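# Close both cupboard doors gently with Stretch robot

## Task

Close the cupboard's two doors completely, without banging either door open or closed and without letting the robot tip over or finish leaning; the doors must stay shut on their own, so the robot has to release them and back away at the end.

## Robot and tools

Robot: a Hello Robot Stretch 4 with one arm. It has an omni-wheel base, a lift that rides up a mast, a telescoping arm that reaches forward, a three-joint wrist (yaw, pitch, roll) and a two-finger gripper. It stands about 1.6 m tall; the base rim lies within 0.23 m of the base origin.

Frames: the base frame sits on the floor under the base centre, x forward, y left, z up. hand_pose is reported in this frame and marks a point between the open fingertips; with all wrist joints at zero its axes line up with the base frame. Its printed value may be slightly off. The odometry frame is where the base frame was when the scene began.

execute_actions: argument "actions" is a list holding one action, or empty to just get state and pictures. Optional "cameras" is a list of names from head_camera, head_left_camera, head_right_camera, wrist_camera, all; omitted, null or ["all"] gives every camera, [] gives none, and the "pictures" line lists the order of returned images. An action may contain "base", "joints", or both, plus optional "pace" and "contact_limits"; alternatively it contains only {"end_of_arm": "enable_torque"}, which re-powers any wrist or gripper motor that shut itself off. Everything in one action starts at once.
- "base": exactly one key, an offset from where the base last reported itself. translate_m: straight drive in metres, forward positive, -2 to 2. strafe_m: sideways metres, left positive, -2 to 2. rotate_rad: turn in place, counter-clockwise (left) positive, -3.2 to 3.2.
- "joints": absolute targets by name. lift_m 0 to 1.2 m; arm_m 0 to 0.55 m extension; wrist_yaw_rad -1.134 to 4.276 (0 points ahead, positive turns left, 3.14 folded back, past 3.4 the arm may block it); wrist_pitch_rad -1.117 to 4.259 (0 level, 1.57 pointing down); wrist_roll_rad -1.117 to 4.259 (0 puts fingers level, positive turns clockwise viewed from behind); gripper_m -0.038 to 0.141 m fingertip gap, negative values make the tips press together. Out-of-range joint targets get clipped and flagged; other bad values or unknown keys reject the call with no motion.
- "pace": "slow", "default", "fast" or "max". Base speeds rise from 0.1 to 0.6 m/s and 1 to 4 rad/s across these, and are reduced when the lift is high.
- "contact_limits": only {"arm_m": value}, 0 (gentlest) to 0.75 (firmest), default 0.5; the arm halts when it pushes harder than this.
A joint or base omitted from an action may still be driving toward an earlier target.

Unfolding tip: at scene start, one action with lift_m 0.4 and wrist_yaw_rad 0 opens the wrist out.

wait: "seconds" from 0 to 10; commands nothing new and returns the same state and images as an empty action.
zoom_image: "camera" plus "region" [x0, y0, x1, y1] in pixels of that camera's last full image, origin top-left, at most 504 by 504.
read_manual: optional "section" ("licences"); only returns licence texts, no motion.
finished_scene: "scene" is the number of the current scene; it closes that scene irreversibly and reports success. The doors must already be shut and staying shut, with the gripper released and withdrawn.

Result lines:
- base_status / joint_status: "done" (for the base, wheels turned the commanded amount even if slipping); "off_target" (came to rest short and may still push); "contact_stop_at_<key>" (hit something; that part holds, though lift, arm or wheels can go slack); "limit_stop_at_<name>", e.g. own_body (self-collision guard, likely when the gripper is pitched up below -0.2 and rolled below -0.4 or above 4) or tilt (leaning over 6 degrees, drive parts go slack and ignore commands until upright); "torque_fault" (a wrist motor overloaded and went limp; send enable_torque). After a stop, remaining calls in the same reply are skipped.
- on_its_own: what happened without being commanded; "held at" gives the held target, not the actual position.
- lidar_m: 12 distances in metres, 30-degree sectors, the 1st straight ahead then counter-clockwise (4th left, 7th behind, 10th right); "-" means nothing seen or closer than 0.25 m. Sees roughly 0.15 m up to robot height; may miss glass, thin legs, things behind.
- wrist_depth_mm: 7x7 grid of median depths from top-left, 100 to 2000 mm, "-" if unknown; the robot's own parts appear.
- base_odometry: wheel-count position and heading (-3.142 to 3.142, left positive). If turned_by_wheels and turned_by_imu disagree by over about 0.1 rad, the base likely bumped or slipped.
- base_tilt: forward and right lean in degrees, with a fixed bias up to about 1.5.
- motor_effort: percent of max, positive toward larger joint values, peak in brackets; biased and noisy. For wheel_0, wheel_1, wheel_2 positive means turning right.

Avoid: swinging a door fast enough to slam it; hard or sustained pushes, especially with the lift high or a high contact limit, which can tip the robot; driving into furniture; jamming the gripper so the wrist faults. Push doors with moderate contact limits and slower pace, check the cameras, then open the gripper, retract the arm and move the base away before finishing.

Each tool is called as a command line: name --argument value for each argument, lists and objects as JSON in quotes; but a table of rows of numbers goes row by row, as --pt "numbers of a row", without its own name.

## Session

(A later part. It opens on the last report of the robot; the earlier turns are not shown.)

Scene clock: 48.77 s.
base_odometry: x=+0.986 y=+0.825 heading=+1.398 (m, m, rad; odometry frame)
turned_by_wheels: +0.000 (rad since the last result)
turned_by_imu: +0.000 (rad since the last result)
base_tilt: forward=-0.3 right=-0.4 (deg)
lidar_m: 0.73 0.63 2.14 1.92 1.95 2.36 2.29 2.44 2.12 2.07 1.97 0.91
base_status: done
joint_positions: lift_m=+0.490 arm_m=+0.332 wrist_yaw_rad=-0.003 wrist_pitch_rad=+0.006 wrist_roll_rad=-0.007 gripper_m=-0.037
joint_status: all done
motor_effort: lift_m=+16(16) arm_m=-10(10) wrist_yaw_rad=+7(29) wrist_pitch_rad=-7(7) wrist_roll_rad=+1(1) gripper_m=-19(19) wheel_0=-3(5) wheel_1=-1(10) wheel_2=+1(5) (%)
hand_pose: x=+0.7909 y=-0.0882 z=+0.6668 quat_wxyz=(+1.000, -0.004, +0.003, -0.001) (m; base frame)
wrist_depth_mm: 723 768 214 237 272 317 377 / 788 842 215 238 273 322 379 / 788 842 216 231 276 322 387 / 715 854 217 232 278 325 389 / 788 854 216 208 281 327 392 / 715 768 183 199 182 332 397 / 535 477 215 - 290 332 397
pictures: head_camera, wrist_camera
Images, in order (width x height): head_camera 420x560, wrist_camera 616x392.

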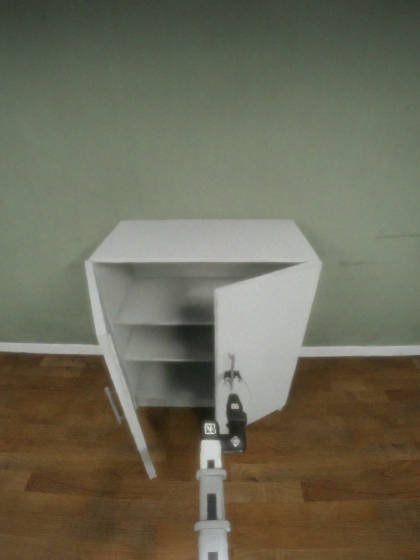

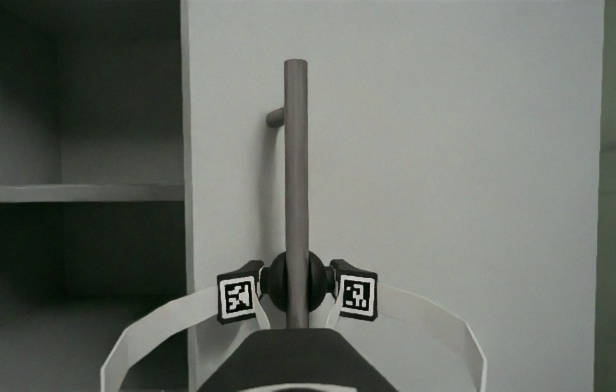

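execute_actions --actions '[{"joints":{"gripper_m":0.045}}]' --cameras '[]'

execute_actions --actions '[{"joints":{"arm_m":0.03},"pace":"max"}]' --cameras '[]'

execute_actions --actions '[{"base":{"strafe_m":0.51},"joints":{"gripper_m":0,"lift_m":0.66},"pace":"max"}]' --cameras '[]'

execute_actions --actions '[{"joints":{"arm_m":0.2},"pace":"fast"}]' --cameras '[]'

execute_actions --actions '[{"base":{"strafe_m":-0.25},"joints":{"arm_m":0.32},"pace":"slow"}]' --cameras '["head_camera","wrist_camera"]'

Scene clock: 50.57 s.
base_odometry: x=+0.986 y=+0.825 heading=+1.398 (m, m, rad; odometry frame)
turned_by_wheels: +0.000 (rad since the last result)
turned_by_imu: +0.000 (rad since the last result)
base_tilt: forward=-0.4 right=-0.5 (deg)
lidar_m: 0.76 0.64 2.14 1.90 1.95 2.36 2.28 2.42 2.14 2.07 1.96 0.91
base_status: not commanded
joint_positions: lift_m=+0.490 arm_m=+0.331 wrist_yaw_rad=+0.000 wrist_pitch_rad=+0.006 wrist_roll_rad=-0.007 gripper_m=+0.045
joint_status: all done
motor_effort: lift_m=+16(16) arm_m=-8(10) wrist_yaw_rad=+0(8) wrist_pitch_rad=-8(7) wrist_roll_rad=+1(0) gripper_m=-3(22) wheel_0=-2(3) wheel_1=-1(2) wheel_2=+0(1) (%)
hand_pose: x=+0.7908 y=-0.0875 z=+0.6668 quat_wxyz=(+1.000, -0.004, +0.003, +0.000) (m; base frame)
wrist_depth_mm: 715 768 236 258 290 330 379 / 778 831 238 259 291 332 382 / 768 842 239 263 294 336 387 / 707 842 241 264 296 338 389 / 768 842 237 260 298 340 392 / 707 768 200 255 198 343 397 / 539 504 238 - 303 347 399
pictures: none
No camera images: the call's "cameras" was empty. Leave "cameras" out to get every camera's image.

Scene clock: 52.17 s.
base_odometry: x=+0.985 y=+0.825 heading=+1.398 (m, m, rad; odometry frame)
turned_by_wheels: +0.000 (rad since the last result)
turned_by_imu: +0.000 (rad since the last result)
base_tilt: forward=-0.3 right=-0.5 (deg)
lidar_m: 0.76 0.63 2.15 1.90 1.96 2.36 2.28 2.42 2.13 2.09 1.99 0.91
base_status: not commanded
joint_positions: lift_m=+0.490 arm_m=+0.031 wrist_yaw_rad=+0.000 wrist_pitch_rad=+0.005 wrist_roll_rad=-0.007 gripper_m=+0.045
joint_status: all done
motor_effort: lift_m=+16(16) arm_m=-8(10) wrist_yaw_rad=-1(2) wrist_pitch_rad=-7(9) wrist_roll_rad=+1(1) gripper_m=-3(3) wheel_0=-2(2) wheel_1=-2(1) wheel_2=+1(1) (%)
hand_pose: x=+0.4909 y=-0.0875 z=+0.6668 quat_wxyz=(+1.000, -0.004, +0.003, +0.000) (m; base frame)
wrist_depth_mm: 768 831 759 554 621 1138 1160 / 788 1078 1078 559 627 1160 1160 / 788 1138 1118 559 627 1160 1160 / 788 1098 1138 569 634 1160 1182 / 788 1118 1160 559 640 1182 1160 / 750 854 200 554 198 1182 1205 / 788 1042 1160 - 647 1205 1182
pictures: none
No camera images: the call's "cameras" was empty. Leave "cameras" out to get every camera's image.

Scene clock: 54.57 s.
base_odometry: x=+0.483 y=+0.913 heading=+1.398 (m, m, rad; odometry frame)
turned_by_wheels: +0.000 (rad since the last result)
turned_by_imu: +0.000 (rad since the last result)
base_tilt: forward=-0.3 right=-0.5 (deg)
lidar_m: 0.64 1.53 2.16 1.53 1.41 2.07 2.25 2.40 2.65 2.57 1.99 0.60
base_status: done
joint_positions: lift_m=+0.660 arm_m=+0.031 wrist_yaw_rad=+0.000 wrist_pitch_rad=+0.005 wrist_roll_rad=-0.007 gripper_m=+0.000
joint_status: all done
motor_effort: lift_m=+18(22) arm_m=-8(8) wrist_yaw_rad=-1(1) wrist_pitch_rad=-6(6) wrist_roll_rad=+1(1) gripper_m=-4(7) wheel_0=+0(11) wheel_1=-1(12) wheel_2=+1(1) (%)
hand_pose: x=+0.4909 y=-0.0874 z=+0.8367 quat_wxyz=(+1.000, -0.004, +0.003, +0.000) (m; base frame)
wrist_depth_mm: 1160 1160 1160 1160 377 1160 1138 / 1182 1138 1160 544 375 768 759 / 1182 1182 1160 549 382 1098 741 / 1160 1182 1182 554 382 1160 866 / 1182 1182 1205 469 382 878 683 / 1182 1182 186 194 347 1138 820 / 1205 1205 1229 - 370 809 691
pictures: none
No camera images: the call's "cameras" was empty. Leave "cameras" out to get every camera's image.

Scene clock: 55.90 s.
base_odometry: x=+0.483 y=+0.913 heading=+1.398 (m, m, rad; odometry frame)
turned_by_wheels: +0.000 (rad since the last result)
turned_by_imu: +0.000 (rad since the last result)
base_tilt: forward=-0.3 right=-0.5 (deg)
lidar_m: 0.66 1.53 2.19 1.49 1.39 2.00 2.27 2.40 2.66 2.58 2.02 0.63
base_status: not commanded
joint_positions: lift_m=+0.660 arm_m=+0.199 wrist_yaw_rad=+0.000 wrist_pitch_rad=+0.005 wrist_roll_rad=-0.007 gripper_m=+0.000
joint_status: all done
motor_effort: lift_m=+18(18) arm_m=+8(12) wrist_yaw_rad=-2(0) wrist_pitch_rad=-8(5) wrist_roll_rad=+0(2) gripper_m=-5(4) wheel_0=+0(0) wheel_1=-1(1) wheel_2=+1(1) (%)
hand_pose: x=+0.6579 y=-0.0874 z=+0.8367 quat_wxyz=(+1.000, -0.004, +0.003, +0.000) (m; base frame)
wrist_depth_mm: 1008 1008 1008 427 273 211 178 / 1008 1008 1008 399 277 212 178 / 1008 1008 1025 404 278 212 179 / 1025 1025 1025 407 281 213 180 / 1025 1025 1025 345 281 214 181 / 1025 1025 186 194 249 216 182 / 1042 1042 1060 - 273 208 184
pictures: none
No camera images: the call's "cameras" was empty. Leave "cameras" out to get every camera's image.

Scene clock: 59.53 s.
base_odometry: x=+0.729 y=+0.870 heading=+1.398 (m, m, rad; odometry frame)
turned_by_wheels: +0.000 (rad since the last result)
turned_by_imu: +0.000 (rad since the last result)
base_tilt: forward=-0.4 right=-0.5 (deg)
lidar_m: 0.75 1.52 2.15 1.63 1.69 2.33 2.29 2.42 2.39 2.32 1.99 0.81
base_status: done
joint_positions: lift_m=+0.660 arm_m=+0.318 wrist_yaw_rad=+0.000 wrist_pitch_rad=+0.005 wrist_roll_rad=-0.007 gripper_m=+0.000
joint_status: all done
motor_effort: lift_m=+18(18) arm_m=+9(8) wrist_yaw_rad=-2(12) wrist_pitch_rad=-7(6) wrist_roll_rad=+1(1) gripper_m=-6(6) wheel_0=+2(7) wheel_1=-1(5) wheel_2=+2(2) (%)
hand_pose: x=+0.7779 y=-0.0873 z=+0.8367 quat_wxyz=(+1.000, -0.004, +0.003, +0.000) (m; base frame)
wrist_depth_mm: 878 329 274 235 209 459 262 / 418 330 277 236 210 535 263 / 421 334 278 239 211 878 264 / 427 340 281 240 213 878 264 / 433 343 283 228 214 759 265 / 436 347 186 194 208 496 266 / 445 336 297 - 212 854 270
pictures: head_camera, wrist_camera
Images, in order (width x height): head_camera 420x560, wrist_camera 616x392.

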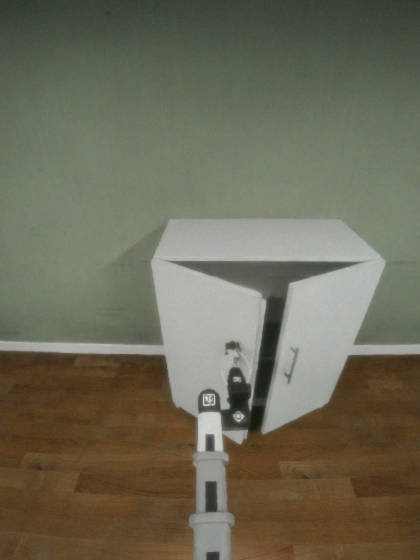

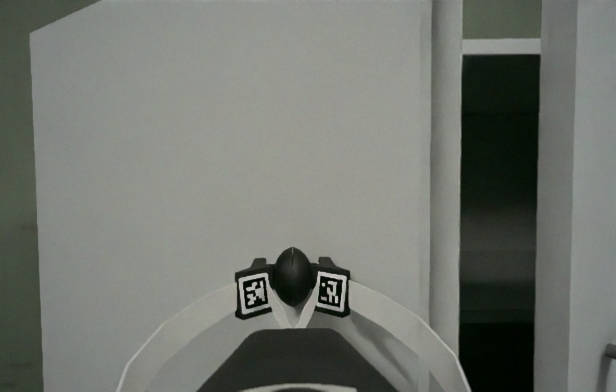

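execute_actions --actions '[{"joints":{"arm_m":0.517},"pace":"slow","contact_limits":{"arm_m":0.3}}]' --cameras '["head_camera","wrist_camera"]'

Scene clock: 62.90 s.
base_odometry: x=+0.729 y=+0.870 heading=+1.398 (m, m, rad; odometry frame)
turned_by_wheels: +0.000 (rad since the last result)
turned_by_imu: +0.000 (rad since the last result)
base_tilt: forward=-0.4 right=-0.5 (deg)
lidar_m: 0.92 1.52 2.17 1.65 1.69 2.31 2.27 2.39 2.42 2.33 1.97 0.84
base_status: not commanded
joint_positions: lift_m=+0.660 arm_m=+0.515 wrist_yaw_rad=+0.000 wrist_pitch_rad=+0.005 wrist_roll_rad=-0.007 gripper_m=+0.000
joint_status: all done
motor_effort: lift_m=+18(18) arm_m=+9(10) wrist_yaw_rad=+1(0) wrist_pitch_rad=-7(4) wrist_roll_rad=+2(1) gripper_m=-5(4) wheel_0=+3(2) wheel_1=-1(1) wheel_2=+2(1) (%)
contact_limits: arm_m 0.3
hand_pose: x=+0.9748 y=-0.0875 z=+0.8367 quat_wxyz=(+1.000, -0.004, +0.003, +0.000) (m; base frame)
wrist_depth_mm: 235 234 234 233 233 232 377 / 236 236 236 234 235 234 603 / 237 237 236 236 236 236 683 / 239 238 238 238 237 237 691 / 241 240 239 239 239 238 691 / 242 241 186 193 240 240 496 / 244 243 243 - 242 242 347
pictures: head_camera, wrist_camera
Images, in order (width x height): head_camera 420x560, wrist_camera 616x392.

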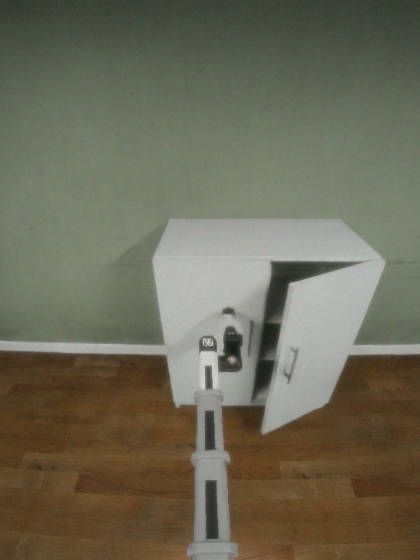

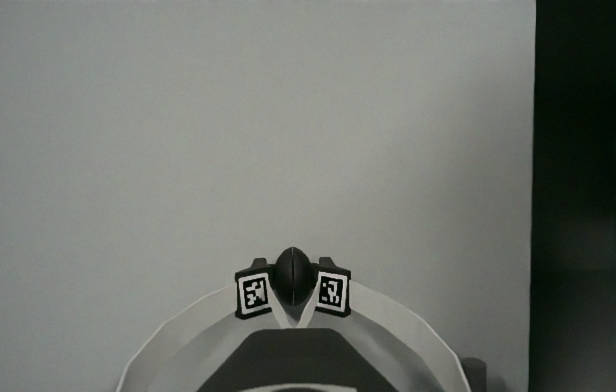

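execute_actions --actions '[{"joints":{"arm_m":0.528},"pace":"slow","contact_limits":{"arm_m":0.4}}]' --cameras '[]'

execute_actions --actions '[{"joints":{"arm_m":0.29},"pace":"max"}]' --cameras '[]'

execute_actions --actions '[{"base":{"strafe_m":-0.25},"pace":"fast"}]' --cameras '[]'

execute_actions --actions '[{"joints":{"arm_m":0.525},"pace":"slow","contact_limits":{"arm_m":0.3}}]' --cameras '["head_camera","wrist_camera"]'

Scene clock: 64.00 s.
base_odometry: x=+0.729 y=+0.869 heading=+1.398 (m, m, rad; odometry frame)
turned_by_wheels: +0.000 (rad since the last result)
turned_by_imu: +0.000 (rad since the last result)
base_tilt: forward=-0.4 right=-0.4 (deg)
lidar_m: 0.94 1.53 2.20 1.63 1.69 2.32 2.27 2.39 2.40 2.32 1.99 0.83
base_status: not commanded
joint_positions: lift_m=+0.660 arm_m=+0.526 wrist_yaw_rad=-0.005 wrist_pitch_rad=+0.005 wrist_roll_rad=-0.007 gripper_m=+0.000
joint_status: all done
motor_effort: lift_m=+18(18) arm_m=+14(15) wrist_yaw_rad=+12(13) wrist_pitch_rad=-6(4) wrist_roll_rad=+1(1) gripper_m=-3(4) wheel_0=+3(3) wheel_1=+0(1) wheel_2=-2(2) (%)
contact_limits: arm_m 0.4
hand_pose: x=+0.9845 y=-0.0887 z=+0.8367 quat_wxyz=(+1.000, -0.004, +0.003, -0.002) (m; base frame)
wrist_depth_mm: 227 228 229 229 230 230 379 / 229 229 229 231 231 232 603 / 230 231 232 232 233 234 683 / 231 233 234 234 235 236 683 / 234 233 234 235 236 236 683 / 235 236 189 195 238 239 492 / 236 236 237 - 239 239 343
pictures: none
No camera images: the call's "cameras" was empty. Leave "cameras" out to get every camera's image.

Scene clock: 65.47 s.
base_odometry: x=+0.729 y=+0.869 heading=+1.398 (m, m, rad; odometry frame)
turned_by_wheels: +0.000 (rad since the last result)
turned_by_imu: +0.000 (rad since the last result)
base_tilt: forward=-0.3 right=-0.5 (deg)
lidar_m: 0.95 1.52 2.19 1.67 1.66 2.32 2.27 2.41 2.40 2.32 1.98 0.83
base_status: not commanded
joint_positions: lift_m=+0.660 arm_m=+0.291 wrist_yaw_rad=+0.000 wrist_pitch_rad=+0.005 wrist_roll_rad=-0.007 gripper_m=+0.000
joint_status: all done
motor_effort: lift_m=+19(18) arm_m=-8(10) wrist_yaw_rad=-1(12) wrist_pitch_rad=-7(5) wrist_roll_rad=+1(1) gripper_m=-5(5) wheel_0=+2(2) wheel_1=+0(0) wheel_2=+1(2) (%)
hand_pose: x=+0.7508 y=-0.0875 z=+0.8366 quat_wxyz=(+1.000, -0.004, +0.003, +0.000) (m; base frame)
wrist_depth_mm: 891 904 917 904 904 904 287 / 904 455 459 459 462 591 289 / 904 459 459 459 462 904 290 / 917 462 462 466 462 891 291 / 931 466 466 466 469 866 293 / 931 469 186 193 473 597 296 / 931 473 473 - 473 809 298
pictures: none
No camera images: the call's "cameras" was empty. Leave "cameras" out to get every camera's image.

Scene clock: 67.27 s.
base_odometry: x=+0.976 y=+0.827 heading=+1.398 (m, m, rad; odometry frame)
turned_by_wheels: +0.000 (rad since the last result)
turned_by_imu: -0.001 (rad since the last result)
base_tilt: forward=-0.3 right=-0.5 (deg)
lidar_m: 0.78 1.01 2.15 1.90 1.93 2.36 2.29 2.42 2.15 2.07 1.97 0.91
base_status: done
joint_positions: lift_m=+0.660 arm_m=+0.291 wrist_yaw_rad=+0.000 wrist_pitch_rad=+0.005 wrist_roll_rad=-0.007 gripper_m=+0.000
joint_status: not commanded
motor_effort: lift_m=+18(19) arm_m=-8(8) wrist_yaw_rad=-1(0) wrist_pitch_rad=-7(8) wrist_roll_rad=+1(1) gripper_m=-3(4) wheel_0=-3(13) wheel_1=-1(11) wheel_2=+1(1) (%)
hand_pose: x=+0.7508 y=-0.0874 z=+0.8366 quat_wxyz=(+1.000, -0.004, +0.003, +0.000) (m; base frame)
wrist_depth_mm: 878 891 278 296 330 377 891 / 442 445 279 296 332 379 436 / 449 449 281 298 336 382 439 / 449 452 283 300 338 384 445 / 455 455 283 289 342 389 445 / 455 459 186 194 325 392 449 / 462 462 459 - 340 394 459
pictures: none
No camera images: the call's "cameras" was empty. Leave "cameras" out to get every camera's image.

Scene clock: 70.83 s.
base_odometry: x=+0.975 y=+0.826 heading=+1.398 (m, m, rad; odometry frame)
turned_by_wheels: +0.000 (rad since the last result)
turned_by_imu: +0.000 (rad since the last result)
base_tilt: forward=-0.4 right=-0.5 (deg)
lidar_m: 0.94 0.98 2.16 1.91 1.94 2.36 2.29 2.41 2.14 2.08 1.97 0.96
base_status: not commanded
joint_positions: lift_m=+0.660 arm_m=+0.516 wrist_yaw_rad=-0.007 wrist_pitch_rad=+0.005 wrist_roll_rad=-0.007 gripper_m=+0.000
joint_status: arm_m contact_stop (moved +0.225 of +0.234)
on_its_own: arm_m is slack since a contact_stop (your +0.525 is given up); wrist_yaw_rad is at rest, and its effort (+19) is outside its rest range (-13 to +13)
motor_effort: lift_m=+18(18) arm_m=+0(18) wrist_yaw_rad=+19(33) wrist_pitch_rad=-5(7) wrist_roll_rad=+1(2) gripper_m=-3(6) wheel_0=+3(2) wheel_1=+2(2) wheel_2=-8(10) (%)
contact_limits: arm_m 0.3
hand_pose: x=+0.9749 y=-0.0894 z=+0.8368 quat_wxyz=(+1.000, -0.004, +0.002, -0.003) (m; base frame)
wrist_depth_mm: 225 227 227 228 229 229 230 / 227 228 229 229 230 231 232 / 229 229 230 230 232 234 234 / 230 230 232 233 234 234 235 / 231 232 233 234 235 236 236 / 233 233 189 193 188 237 238 / 235 235 236 - 238 240 240
pictures: head_camera, wrist_camera
Images, in order (width x height): head_camera 420x560, wrist_camera 616x392.

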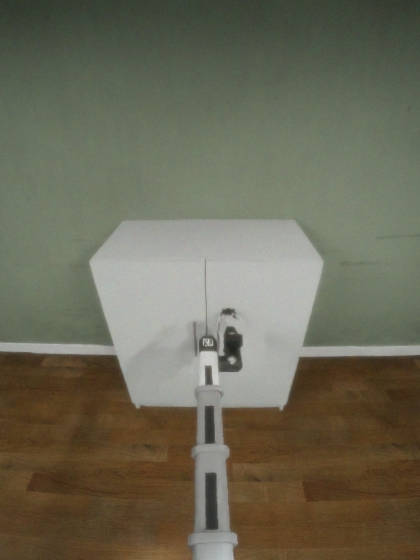

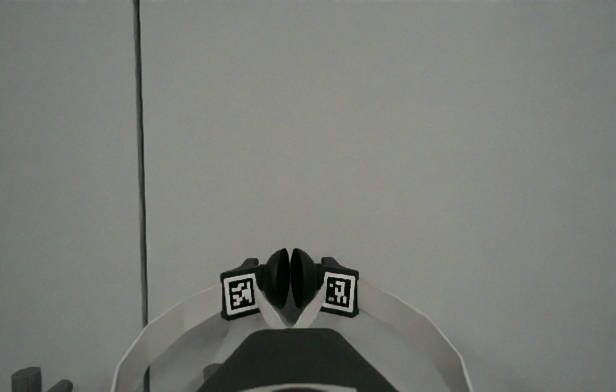

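execute_actions --actions '[{"base":{"translate_m":-0.2},"joints":{"arm_m":0.1},"pace":"max"}]' --cameras '["head_camera"]'

finished_scene --scene 1

Scene clock: 72.80 s.
base_odometry: x=+0.941 y=+0.629 heading=+1.397 (m, m, rad; odometry frame)
turned_by_wheels: +0.000 (rad since the last result)
turned_by_imu: +0.001 (rad since the last result)
base_tilt: forward=-0.3 right=-0.5 (deg)
lidar_m: 1.13 1.22 2.40 1.88 1.96 2.15 2.09 2.20 2.15 2.07 2.20 1.20
base_status: done
joint_positions: lift_m=+0.660 arm_m=+0.101 wrist_yaw_rad=+0.000 wrist_pitch_rad=+0.005 wrist_roll_rad=-0.007 gripper_m=+0.000
joint_status: all done
motor_effort: lift_m=+18(18) arm_m=-8(9) wrist_yaw_rad=+0(19) wrist_pitch_rad=-7(4) wrist_roll_rad=+1(1) gripper_m=-6(7) wheel_0=+1(1) wheel_1=+0(6) wheel_2=-2(11) (%)
hand_pose: x=+0.5609 y=-0.0875 z=+0.8366 quat_wxyz=(+1.000, -0.004, +0.003, +0.000) (m; base frame)
wrist_depth_mm: 1255 1255 1281 1255 1255 1255 1255 / 1255 1281 1281 1281 1281 1255 1281 / 1255 820 831 831 842 1281 1281 / 1281 831 831 842 842 1281 1281 / 1281 831 831 809 842 1308 1308 / 1281 842 186 194 842 1308 1336 / 1308 854 854 - 854 1336 1336
pictures: head_camera
Images, in order (width x height): head_camera 420x560.

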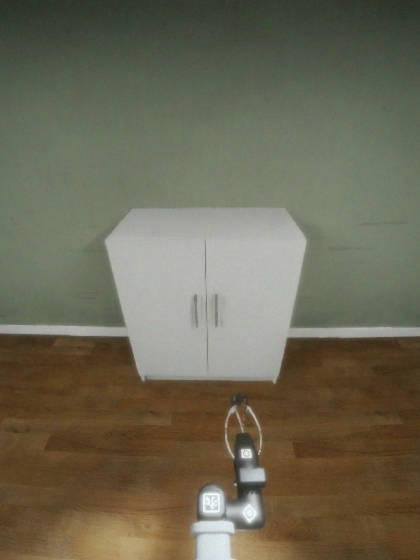

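The scene is finished: the task was done.


## Next scene

The same job, from a new start.

execute_actions --actions '[]'

Scene clock: 0.00 s.
base_odometry: x=+0.000 y=+0.000 heading=+0.000 (m, m, rad; odometry frame)
turned_by_wheels: +0.000 (rad since the last result)
turned_by_imu: +0.000 (rad since the last result)
base_tilt: forward=-0.3 right=-0.5 (deg)
lidar_m: 1.39 2.51 1.53 1.59 1.66 1.53 1.58 2.03 2.34 2.45 2.33 1.32
base_status: not commanded
joint_positions: lift_m=+0.131 arm_m=-0.001 wrist_yaw_rad=+3.064 wrist_pitch_rad=+0.005 wrist_roll_rad=-0.007 gripper_m=+0.057
joint_status: not commanded
motor_effort: lift_m=+18 arm_m=+0 wrist_yaw_rad=-1 wrist_pitch_rad=-7 wrist_roll_rad=+1 gripper_m=-3 wheel_0=+0 wheel_1=+0 wheel_2=+1 (%)
hand_pose: x=-0.1113 y=+0.1095 z=+0.3079 quat_wxyz=(+0.039, -0.003, -0.004, +0.999) (m; base frame)
wrist_depth_mm: 135 139 1863 1756 1576 1499 1397 / 107 140 1808 1708 1618 1499 1366 / 113 140 1808 1708 1618 1499 1397 / 136 176 1863 1756 1618 1499 1397 / - - 1808 1756 1576 1537 1430 / 1118 1098 197 1008 199 1098 1098 / 759 504 809 - 750 715 759
pictures: head_camera, head_left_camera, head_right_camera, wrist_camera
Images, in order (width x height): head_camera 420x560, head_left_camera 420x672, head_right_camera 420x672, wrist_camera 616x392.

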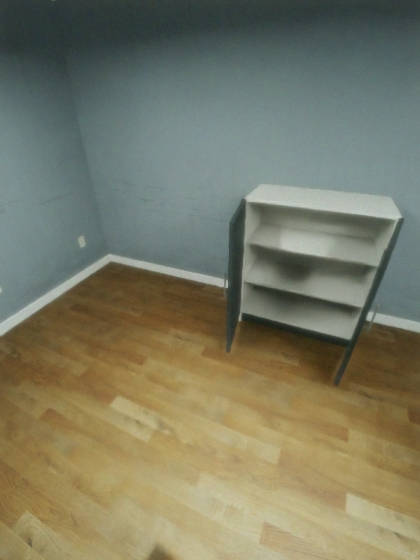

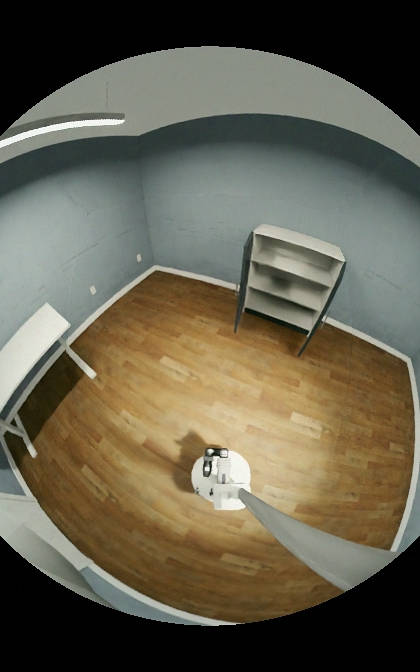

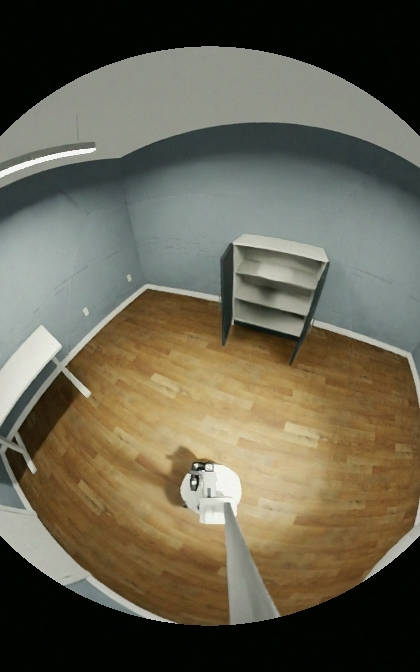

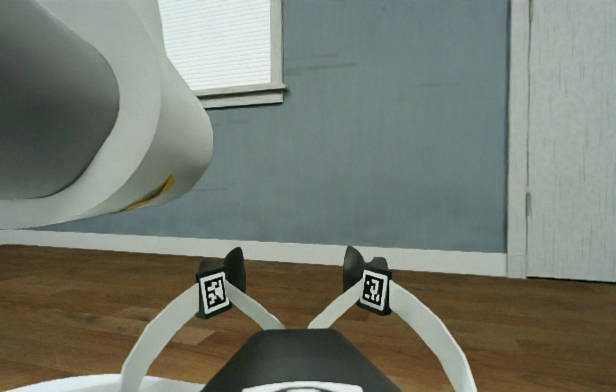

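zoom_image --camera "head_camera" --region '[210,180,420,400]'

execute_actions --actions '[{"base":{"rotate_rad":-0.38},"joints":{"lift_m":0.66,"wrist_yaw_rad":0,"gripper_m":0.0},"pace":"max"}]' --cameras '[]'

execute_actions --actions '[{"base":{"translate_m":0.74},"pace":"max"}]'

Region (210, 180, 420, 400) of head_camera's 420x560 image, scaled by 2.291, with more detail than that image has; it fills the left 481 columns of this view, and the rest is white.

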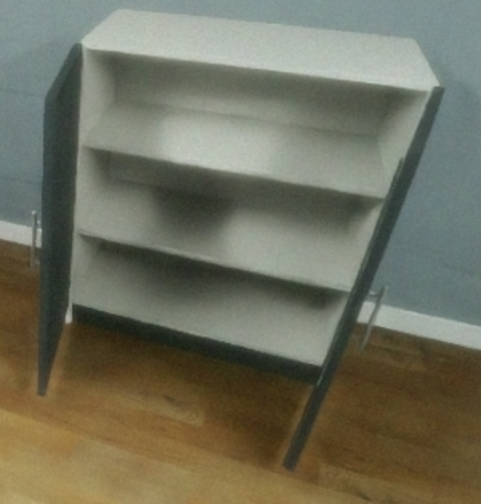

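Scene clock: 2.50 s.
base_odometry: x=+0.000 y=+0.000 heading=-0.380 (m, m, rad; odometry frame)
turned_by_wheels: -0.380 (rad since the last result)
turned_by_imu: -0.385 (rad since the last result)
base_tilt: forward=-0.4 right=-0.5 (deg)
lidar_m: 1.35 1.38 2.41 1.54 1.67 1.58 1.55 1.59 2.36 2.38 2.54 1.31
base_status: done
joint_positions: lift_m=+0.660 arm_m=-0.001 wrist_yaw_rad=+0.000 wrist_pitch_rad=+0.005 wrist_roll_rad=-0.007 gripper_m=+0.000
joint_status: all done
motor_effort: lift_m=+18(22) arm_m=+0(0) wrist_yaw_rad=-2(8) wrist_pitch_rad=-5(8) wrist_roll_rad=+1(1) gripper_m=-6(7) wheel_0=+1(12) wheel_1=-1(10) wheel_2=+0(9) (%)
hand_pose: x=+0.4581 y=-0.0873 z=+0.8367 quat_wxyz=(+1.000, -0.004, +0.003, +0.000) (m; base frame)
wrist_depth_mm: 1983 1983 1983 - 1983 - 1921 / - - - - 1983 - 1983 / - - 1983 - 1983 - 1983 / - 1576 - 1983 - - - / - 1576 1983 - 1983 - - / - 1576 190 193 1098 - 1983 / 1863 1618 1618 - 1618 1863 1863
pictures: none
No camera images: the call's "cameras" was empty. Leave "cameras" out to get every camera's image.

Scene clock: 5.67 s.
base_odometry: x=+0.687 y=-0.274 heading=-0.380 (m, m, rad; odometry frame)
turned_by_wheels: +0.000 (rad since the last result)
turned_by_imu: -0.004 (rad since the last result)
base_tilt: forward=-0.3 right=-0.5 (deg)
lidar_m: 1.01 0.68 2.21 1.57 1.60 2.31 2.29 2.43 2.49 2.42 1.99 0.63
base_status: done
joint_positions: lift_m=+0.660 arm_m=-0.001 wrist_yaw_rad=+0.000 wrist_pitch_rad=+0.005 wrist_roll_rad=-0.007 gripper_m=+0.000
joint_status: not commanded
motor_effort: lift_m=+18(19) arm_m=+0(0) wrist_yaw_rad=-1(2) wrist_pitch_rad=-5(7) wrist_roll_rad=+1(1) gripper_m=-4(6) wheel_0=-1(8) wheel_1=-1(6) wheel_2=+2(12) (%)
hand_pose: x=+0.4581 y=-0.0874 z=+0.8367 quat_wxyz=(+1.000, -0.004, +0.003, +0.000) (m; base frame)
wrist_depth_mm: 1255 1255 1255 1255 1255 1255 340 / 1255 1255 1255 1229 1229 759 389 / 759 1042 1229 1229 1118 634 389 / 759 1118 1229 1255 1255 627 366 / 759 991 1138 831 1118 634 364 / 759 1138 190 193 1008 627 364 / 759 878 976 - 904 508 362
pictures: head_camera, head_left_camera, head_right_camera, wrist_camera
Images, in order (width x height): head_camera 420x560, head_left_camera 420x672, head_right_camera 420x672, wrist_camera 616x392.

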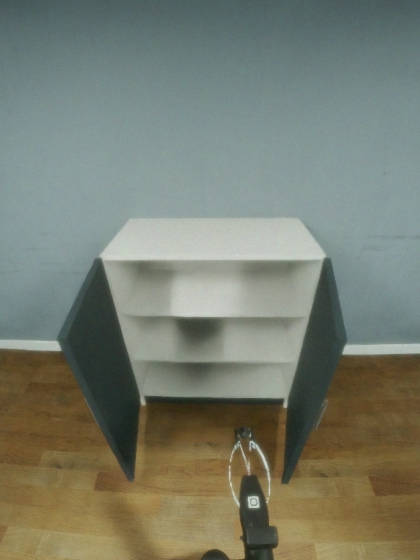

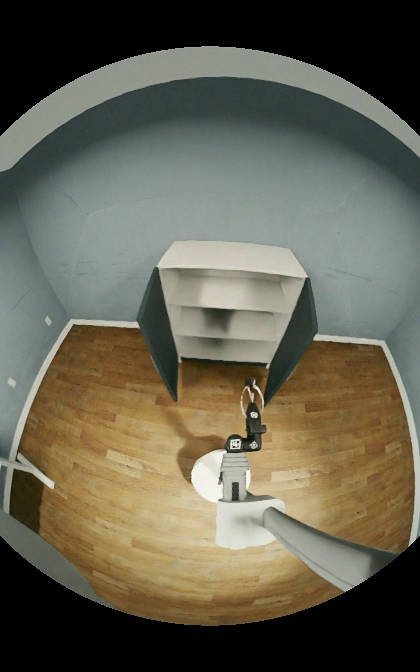

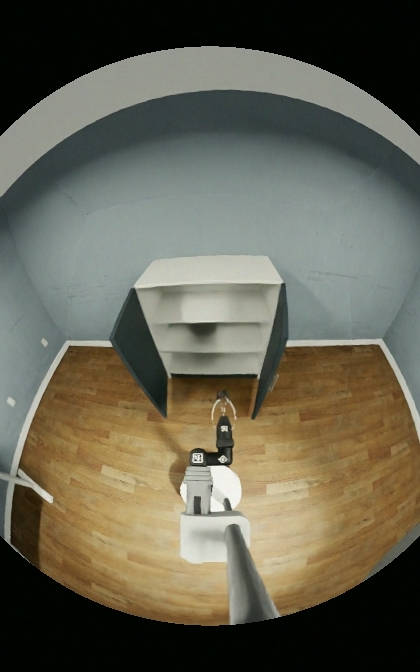

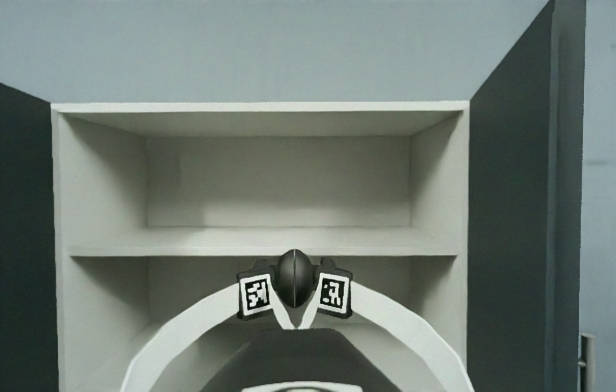

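zoom_image --camera "head_camera" --region '[40,290,380,400]'

execute_actions --actions '[{"base":{"strafe_m":-0.37},"pace":"max"}]' --cameras '["head_camera","wrist_camera"]'

Region (40, 290, 380, 400) of head_camera's 420x560 image, scaled by 1.482, with more detail than that image has; it fills the top 163 rows of this view, and the rest is white.

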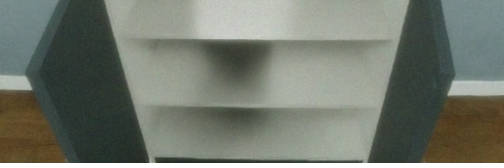

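Scene clock: 7.90 s.
base_odometry: x=+0.550 y=-0.618 heading=-0.380 (m, m, rad; odometry frame)
turned_by_wheels: +0.000 (rad since the last result)
turned_by_imu: -0.001 (rad since the last result)
base_tilt: forward=-0.4 right=-0.5 (deg)
lidar_m: 0.53 1.05 0.95 1.96 1.98 2.37 2.30 2.43 2.12 2.06 1.96 1.48
base_status: done
joint_positions: lift_m=+0.660 arm_m=-0.001 wrist_yaw_rad=+0.000 wrist_pitch_rad=+0.005 wrist_roll_rad=-0.007 gripper_m=+0.000
joint_status: not commanded
motor_effort: lift_m=+18(18) arm_m=+0(0) wrist_yaw_rad=-1(1) wrist_pitch_rad=-7(7) wrist_roll_rad=+1(1) gripper_m=-6(6) wheel_0=-1(9) wheel_1=+0(12) wheel_2=+1(2) (%)
hand_pose: x=+0.4581 y=-0.0874 z=+0.8367 quat_wxyz=(+1.000, -0.004, +0.003, +0.000) (m; base frame)
wrist_depth_mm: 1229 319 433 1205 1229 1205 1229 / 1205 320 404 1229 1205 1229 1229 / 1160 324 404 1229 1229 1229 1229 / 1205 325 404 1229 1255 1229 1229 / 1182 327 382 621 1229 1229 1255 / 1229 327 189 193 1255 1255 1229 / 976 327 357 - 1255 1255 1229
pictures: head_camera, wrist_camera
Images, in order (width x height): head_camera 420x560, wrist_camera 616x392.

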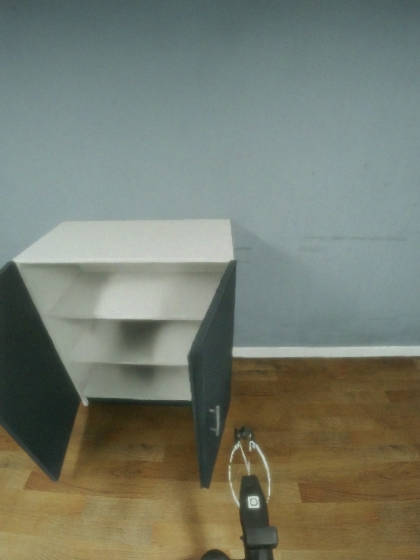

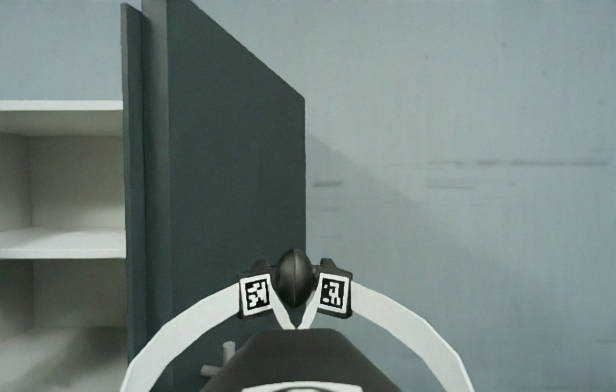

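The strip is on the right door, so it goes first.

execute_actions --actions '[{"joints":{"arm_m":0.18},"pace":"max"}]' --cameras '[]'

execute_actions --actions '[{"base":{"strafe_m":0.31},"joints":{"arm_m":0.33},"pace":"slow"}]' --cameras '["head_camera"]'

execute_actions --actions '[{"joints":{"arm_m":0.525},"pace":"slow","contact_limits":{"arm_m":0.3}}]' --cameras '["head_camera"]'

Scene clock: 9.33 s.
base_odometry: x=+0.550 y=-0.618 heading=-0.380 (m, m, rad; odometry frame)
turned_by_wheels: +0.000 (rad since the last result)
turned_by_imu: +0.000 (rad since the last result)
base_tilt: forward=-0.3 right=-0.5 (deg)
lidar_m: 0.53 1.06 0.95 1.92 2.03 2.40 2.31 2.45 2.10 2.05 1.95 1.47
base_status: not commanded
joint_positions: lift_m=+0.660 arm_m=+0.178 wrist_yaw_rad=+0.000 wrist_pitch_rad=+0.005 wrist_roll_rad=-0.007 gripper_m=+0.000
joint_status: all done
motor_effort: lift_m=+18(18) arm_m=+9(7) wrist_yaw_rad=-2(0) wrist_pitch_rad=-6(5) wrist_roll_rad=+1(2) gripper_m=-3(5) wheel_0=-1(1) wheel_1=+0(0) wheel_2=+1(1) (%)
hand_pose: x=+0.6378 y=-0.0874 z=+0.8367 quat_wxyz=(+1.000, -0.004, +0.003, +0.000) (m; base frame)
wrist_depth_mm: 148 196 290 1025 1042 1025 1025 / 149 196 291 559 1042 1042 1025 / 148 196 290 564 1042 1042 1042 / 149 197 291 564 1042 1042 1042 / 149 198 273 445 1060 1042 1060 / 149 198 190 193 1060 1060 1060 / 149 174 258 - 1078 1060 1060
pictures: none
No camera images: the call's "cameras" was empty. Leave "cameras" out to get every camera's image.

Scene clock: 13.57 s.
base_odometry: x=+0.665 y=-0.330 heading=-0.380 (m, m, rad; odometry frame)
turned_by_wheels: +0.000 (rad since the last result)
turned_by_imu: +0.000 (rad since the last result)
base_tilt: forward=-0.3 right=-0.5 (deg)
lidar_m: 0.74 0.74 2.21 1.65 1.68 2.33 2.28 2.40 2.43 2.36 1.96 0.91
base_status: done
joint_positions: lift_m=+0.660 arm_m=+0.328 wrist_yaw_rad=-0.001 wrist_pitch_rad=+0.005 wrist_roll_rad=-0.007 gripper_m=+0.000
joint_status: all done
motor_effort: lift_m=+18(18) arm_m=+10(7) wrist_yaw_rad=+0(14) wrist_pitch_rad=-5(8) wrist_roll_rad=+1(1) gripper_m=-6(6) wheel_0=-1(9) wheel_1=+2(6) wheel_2=+1(2) (%)
hand_pose: x=+0.7877 y=-0.0876 z=+0.8367 quat_wxyz=(+1.000, -0.004, +0.003, +0.000) (m; base frame)
wrist_depth_mm: 904 459 218 247 287 342 891 / 580 477 218 249 289 343 418 / 809 878 220 250 290 347 424 / 820 891 220 251 294 349 427 / 750 574 218 242 294 353 433 / 741 496 190 195 277 355 436 / 820 854 216 - 294 357 676
pictures: head_camera
Images, in order (width x height): head_camera 420x560.

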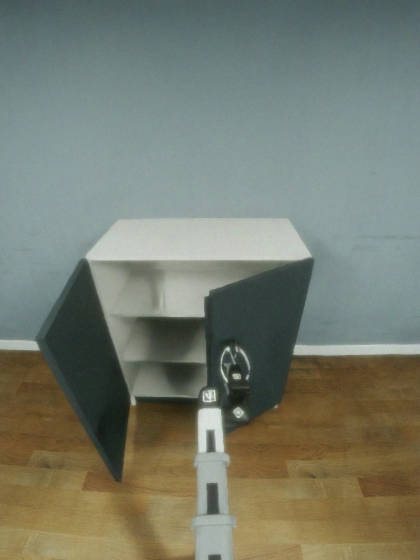

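Scene clock: 16.80 s.
base_odometry: x=+0.665 y=-0.330 heading=-0.380 (m, m, rad; odometry frame)
turned_by_wheels: +0.000 (rad since the last result)
turned_by_imu: +0.000 (rad since the last result)
base_tilt: forward=-0.4 right=-0.5 (deg)
lidar_m: 0.95 0.73 2.20 1.64 1.67 2.36 2.30 2.44 2.46 2.36 1.97 1.00
base_status: not commanded
joint_positions: lift_m=+0.660 arm_m=+0.523 wrist_yaw_rad=+0.000 wrist_pitch_rad=+0.005 wrist_roll_rad=-0.007 gripper_m=+0.000
joint_status: all done
motor_effort: lift_m=+18(18) arm_m=+10(12) wrist_yaw_rad=-1(1) wrist_pitch_rad=-9(6) wrist_roll_rad=+1(1) gripper_m=-5(6) wheel_0=-2(2) wheel_1=+2(2) wheel_2=+1(1) (%)
contact_limits: arm_m 0.3
hand_pose: x=+0.9827 y=-0.0875 z=+0.8367 quat_wxyz=(+1.000, -0.004, +0.003, +0.000) (m; base frame)
wrist_depth_mm: 373 238 237 237 237 236 236 / 580 239 239 239 238 238 238 / 699 241 241 240 240 239 238 / 699 243 242 242 241 240 241 / 699 244 244 243 243 243 242 / 418 245 190 193 243 244 243 / 307 247 246 - 245 245 245
pictures: head_camera
Images, in order (width x height): head_camera 420x560.

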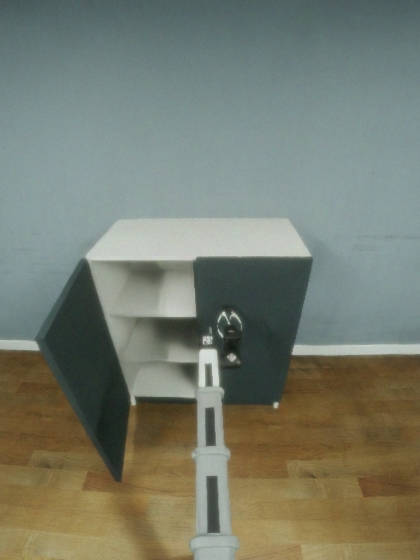

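execute_actions --actions '[{"joints":{"arm_m":0.4},"pace":"max"}]' --cameras '[]'

execute_actions --actions '[{"base":{"strafe_m":0.64},"joints":{"arm_m":0.0},"pace":"max"}]' --cameras '["head_camera","wrist_camera"]'

Scene clock: 18.07 s.
base_odometry: x=+0.665 y=-0.330 heading=-0.380 (m, m, rad; odometry frame)
turned_by_wheels: +0.000 (rad since the last result)
turned_by_imu: +0.000 (rad since the last result)
base_tilt: forward=-0.2 right=-0.5 (deg)
lidar_m: 0.93 0.70 2.24 1.64 1.65 2.34 2.29 2.45 2.41 2.37 1.95 1.00
base_status: not commanded
joint_positions: lift_m=+0.660 arm_m=+0.402 wrist_yaw_rad=+0.000 wrist_pitch_rad=+0.005 wrist_roll_rad=-0.007 gripper_m=+0.000
joint_status: all done
motor_effort: lift_m=+18(18) arm_m=-9(10) wrist_yaw_rad=+0(1) wrist_pitch_rad=-8(7) wrist_roll_rad=+1(1) gripper_m=-6(4) wheel_0=-1(1) wheel_1=+2(2) wheel_2=+1(1) (%)
hand_pose: x=+0.8610 y=-0.0875 z=+0.8367 quat_wxyz=(+1.000, -0.004, +0.003, +0.000) (m; base frame)
wrist_depth_mm: 402 402 359 359 357 355 355 / 585 580 362 359 359 357 357 / 809 809 362 362 362 362 359 / 809 831 364 364 362 364 362 / 741 750 368 366 366 364 364 / 459 459 190 193 366 368 366 / 809 831 370 - 370 370 368
pictures: none
No camera images: the call's "cameras" was empty. Leave "cameras" out to get every camera's image.

Scene clock: 20.77 s.
base_odometry: x=+0.902 y=+0.264 heading=-0.380 (m, m, rad; odometry frame)
turned_by_wheels: +0.000 (rad since the last result)
turned_by_imu: +0.000 (rad since the last result)
base_tilt: forward=-0.2 right=-0.5 (deg)
lidar_m: 0.65 1.58 1.77 1.40 1.03 1.45 2.24 2.38 3.09 3.02 1.38 0.60
base_status: done
joint_positions: lift_m=+0.660 arm_m=+0.002 wrist_yaw_rad=+0.000 wrist_pitch_rad=+0.005 wrist_roll_rad=-0.007 gripper_m=+0.000
joint_status: all done
motor_effort: lift_m=+18(17) arm_m=-9(7) wrist_yaw_rad=+0(0) wrist_pitch_rad=-7(8) wrist_roll_rad=+2(1) gripper_m=-6(6) wheel_0=+1(15) wheel_1=-1(12) wheel_2=+1(2) (%)
hand_pose: x=+0.4610 y=-0.0875 z=+0.8367 quat_wxyz=(+1.000, -0.004, +0.003, +0.000) (m; base frame)
wrist_depth_mm: 1281 1281 1255 1281 1255 1255 1255 / 1281 1281 1281 1281 410 1255 1281 / 1281 1281 1281 1308 413 1281 798 / 1308 1308 1308 1308 413 1281 809 / 1308 1308 1281 609 415 1118 809 / 1336 1308 190 193 370 1281 820 / 1336 1308 1308 - 375 917 809
pictures: head_camera, wrist_camera
Images, in order (width x height): head_camera 420x560, wrist_camera 616x392.

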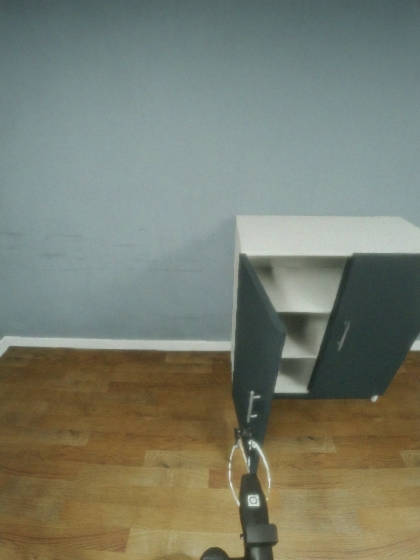

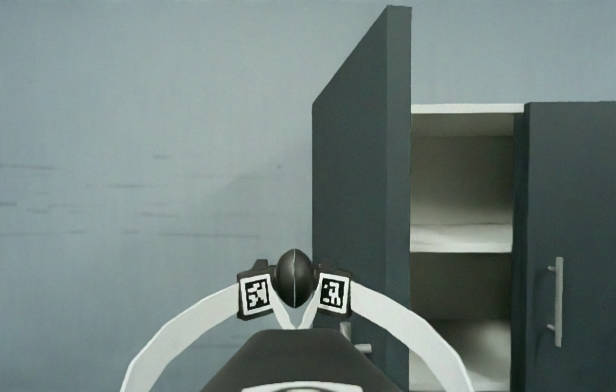

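execute_actions --actions '[{"joints":{"arm_m":0.2},"pace":"max"}]' --cameras '[]'

execute_actions --actions '[{"base":{"strafe_m":-0.34},"joints":{"arm_m":0.35},"pace":"slow"}]' --cameras '["head_camera"]'

execute_actions --actions '[{"joints":{"arm_m":0.547},"pace":"slow","contact_limits":{"arm_m":0.3}}]' --cameras '["head_camera","wrist_camera"]'

Scene clock: 22.23 s.
base_odometry: x=+0.902 y=+0.264 heading=-0.380 (m, m, rad; odometry frame)
turned_by_wheels: +0.000 (rad since the last result)
turned_by_imu: +0.000 (rad since the last result)
base_tilt: forward=-0.3 right=-0.5 (deg)
lidar_m: 0.67 1.58 1.77 1.42 1.00 1.44 2.23 2.36 3.07 2.99 1.38 0.62
base_status: not commanded
joint_positions: lift_m=+0.660 arm_m=+0.198 wrist_yaw_rad=+0.000 wrist_pitch_rad=+0.005 wrist_roll_rad=-0.007 gripper_m=+0.000
joint_status: all done
motor_effort: lift_m=+18(18) arm_m=+9(8) wrist_yaw_rad=-2(0) wrist_pitch_rad=-8(6) wrist_roll_rad=+1(0) gripper_m=-5(5) wheel_0=+2(2) wheel_1=-1(1) wheel_2=+1(1) (%)
hand_pose: x=+0.6578 y=-0.0874 z=+0.8367 quat_wxyz=(+1.000, -0.004, +0.003, +0.000) (m; base frame)
wrist_depth_mm: 1078 1098 1078 1060 289 179 1060 / 1098 1078 1098 1078 289 179 647 / 1098 1098 1078 1078 290 180 627 / 1098 1098 1098 1078 291 181 634 / 1118 1098 1098 521 291 181 634 / 1098 1118 190 193 231 181 634 / 1118 1118 1118 - 271 172 640
pictures: none
No camera images: the call's "cameras" was empty. Leave "cameras" out to get every camera's image.

Scene clock: 26.77 s.
base_odometry: x=+0.776 y=-0.052 heading=-0.380 (m, m, rad; odometry frame)
turned_by_wheels: +0.000 (rad since the last result)
turned_by_imu: -0.001 (rad since the last result)
base_tilt: forward=-0.3 right=-0.4 (deg)
lidar_m: 0.76 1.55 2.12 1.59 1.38 2.03 2.23 2.39 2.76 2.66 2.00 1.01
base_status: done
joint_positions: lift_m=+0.660 arm_m=+0.348 wrist_yaw_rad=+0.000 wrist_pitch_rad=+0.005 wrist_roll_rad=-0.007 gripper_m=+0.000
joint_status: all done
motor_effort: lift_m=+18(18) arm_m=+10(11) wrist_yaw_rad=-3(4) wrist_pitch_rad=-5(7) wrist_roll_rad=+1(1) gripper_m=-6(7) wheel_0=+2(5) wheel_1=-1(6) wheel_2=+2(2) (%)
hand_pose: x=+0.8078 y=-0.0873 z=+0.8367 quat_wxyz=(+1.000, -0.004, +0.003, +0.000) (m; base frame)
wrist_depth_mm: 904 342 281 239 208 430 904 / 904 345 283 240 209 430 430 / 917 349 286 242 209 433 433 / 917 351 289 243 211 433 433 / 931 357 290 234 212 439 439 / 931 357 190 193 202 439 439 / 931 349 304 - 210 442 442
pictures: head_camera
Images, in order (width x height): head_camera 420x560.

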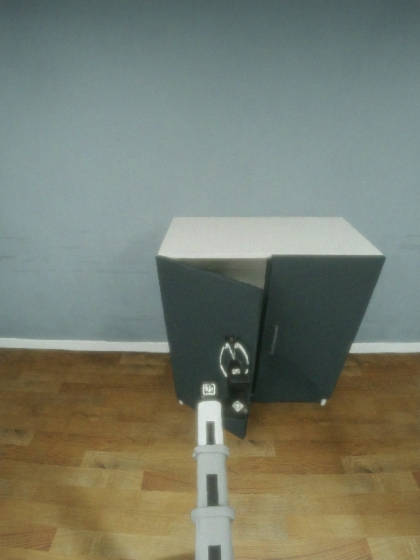

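Scene clock: 30.03 s.
base_odometry: x=+0.776 y=-0.052 heading=-0.380 (m, m, rad; odometry frame)
turned_by_wheels: +0.000 (rad since the last result)
turned_by_imu: +0.000 (rad since the last result)
base_tilt: forward=-0.4 right=-0.5 (deg)
lidar_m: 0.99 1.57 2.12 1.56 1.37 2.00 2.26 2.39 2.72 2.67 1.97 1.02
base_status: not commanded
joint_positions: lift_m=+0.660 arm_m=+0.545 wrist_yaw_rad=-0.001 wrist_pitch_rad=+0.005 wrist_roll_rad=-0.007 gripper_m=+0.000
joint_status: all done
motor_effort: lift_m=+18(18) arm_m=+11(13) wrist_yaw_rad=+3(2) wrist_pitch_rad=-8(7) wrist_roll_rad=+1(1) gripper_m=-3(7) wheel_0=+2(2) wheel_1=-1(1) wheel_2=+2(1) (%)
contact_limits: arm_m 0.3
hand_pose: x=+1.0042 y=-0.0878 z=+0.8367 quat_wxyz=(+1.000, -0.004, +0.003, -0.001) (m; base frame)
wrist_depth_mm: 236 236 236 236 234 234 234 / 237 237 236 236 236 236 235 / 239 238 238 238 236 236 236 / 240 240 240 239 239 237 237 / 242 241 240 240 240 239 239 / 242 243 188 193 240 241 240 / 245 243 244 - 243 242 242
pictures: head_camera, wrist_camera
Images, in order (width x height): head_camera 420x560, wrist_camera 616x392.

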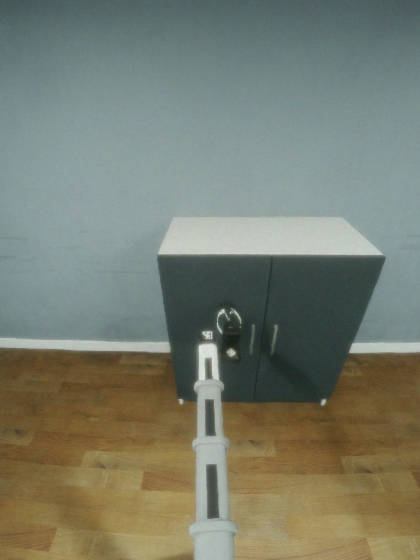

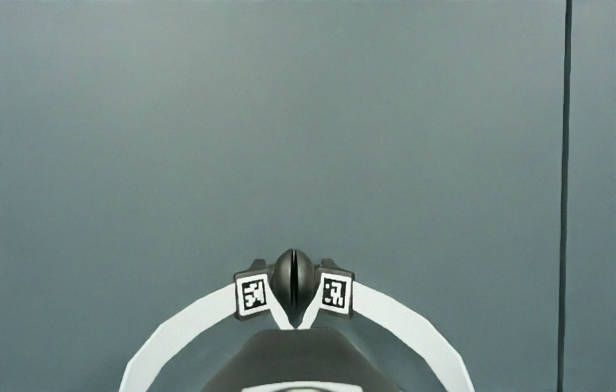

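Both doors show the same depth slope and look coplanar, so they're shut.

execute_actions --actions '[{"base":{"translate_m":-0.2},"joints":{"arm_m":0.15},"pace":"max"}]' --cameras '["head_camera"]'

zoom_image --camera "head_camera" --region '[150,190,400,300]'

Scene clock: 32.00 s.
base_odometry: x=+0.591 y=+0.023 heading=-0.380 (m, m, rad; odometry frame)
turned_by_wheels: +0.000 (rad since the last result)
turned_by_imu: +0.001 (rad since the last result)
base_tilt: forward=-0.3 right=-0.5 (deg)
lidar_m: 1.20 1.79 2.10 1.30 1.36 2.05 2.06 2.17 2.69 2.63 2.23 1.18
base_status: done
joint_positions: lift_m=+0.660 arm_m=+0.152 wrist_yaw_rad=+0.000 wrist_pitch_rad=+0.005 wrist_roll_rad=-0.007 gripper_m=+0.000
joint_status: all done
motor_effort: lift_m=+18(18) arm_m=-9(12) wrist_yaw_rad=+0(3) wrist_pitch_rad=-6(8) wrist_roll_rad=+1(1) gripper_m=-6(5) wheel_0=+0(11) wheel_1=-1(7) wheel_2=-2(11) (%)
hand_pose: x=+0.6110 y=-0.0875 z=+0.8367 quat_wxyz=(+1.000, -0.004, +0.003, +0.000) (m; base frame)
wrist_depth_mm: 1308 1308 1308 1308 1308 1308 1308 / 1336 1308 1308 1308 1308 1308 1281 / 1336 1308 831 831 831 831 831 / 1308 1336 842 831 842 842 1308 / 1366 1336 854 842 842 854 1308 / 1336 1336 189 193 820 842 1336 / 1336 1366 854 - 842 854 1366
pictures: head_camera
Images, in order (width x height): head_camera 420x560.

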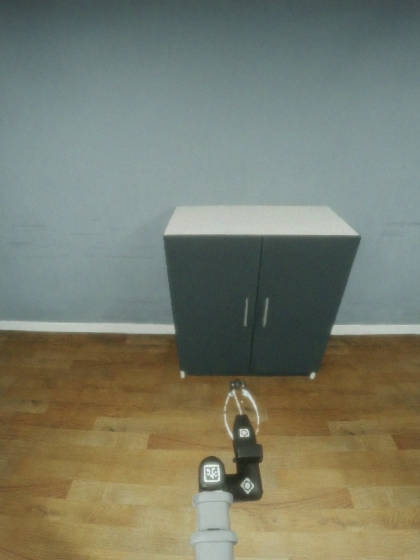

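Region (150, 190, 400, 300) of head_camera's 420x560 image, scaled by 2.016, with more detail than that image has; it fills the top 222 rows of this view, and the rest is white.

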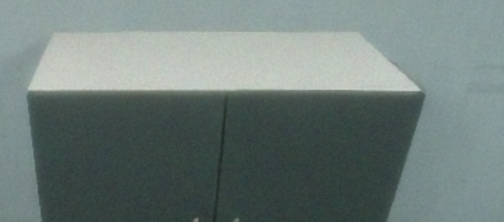

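finished_scene --scene 2

The scene is finished: the task was done.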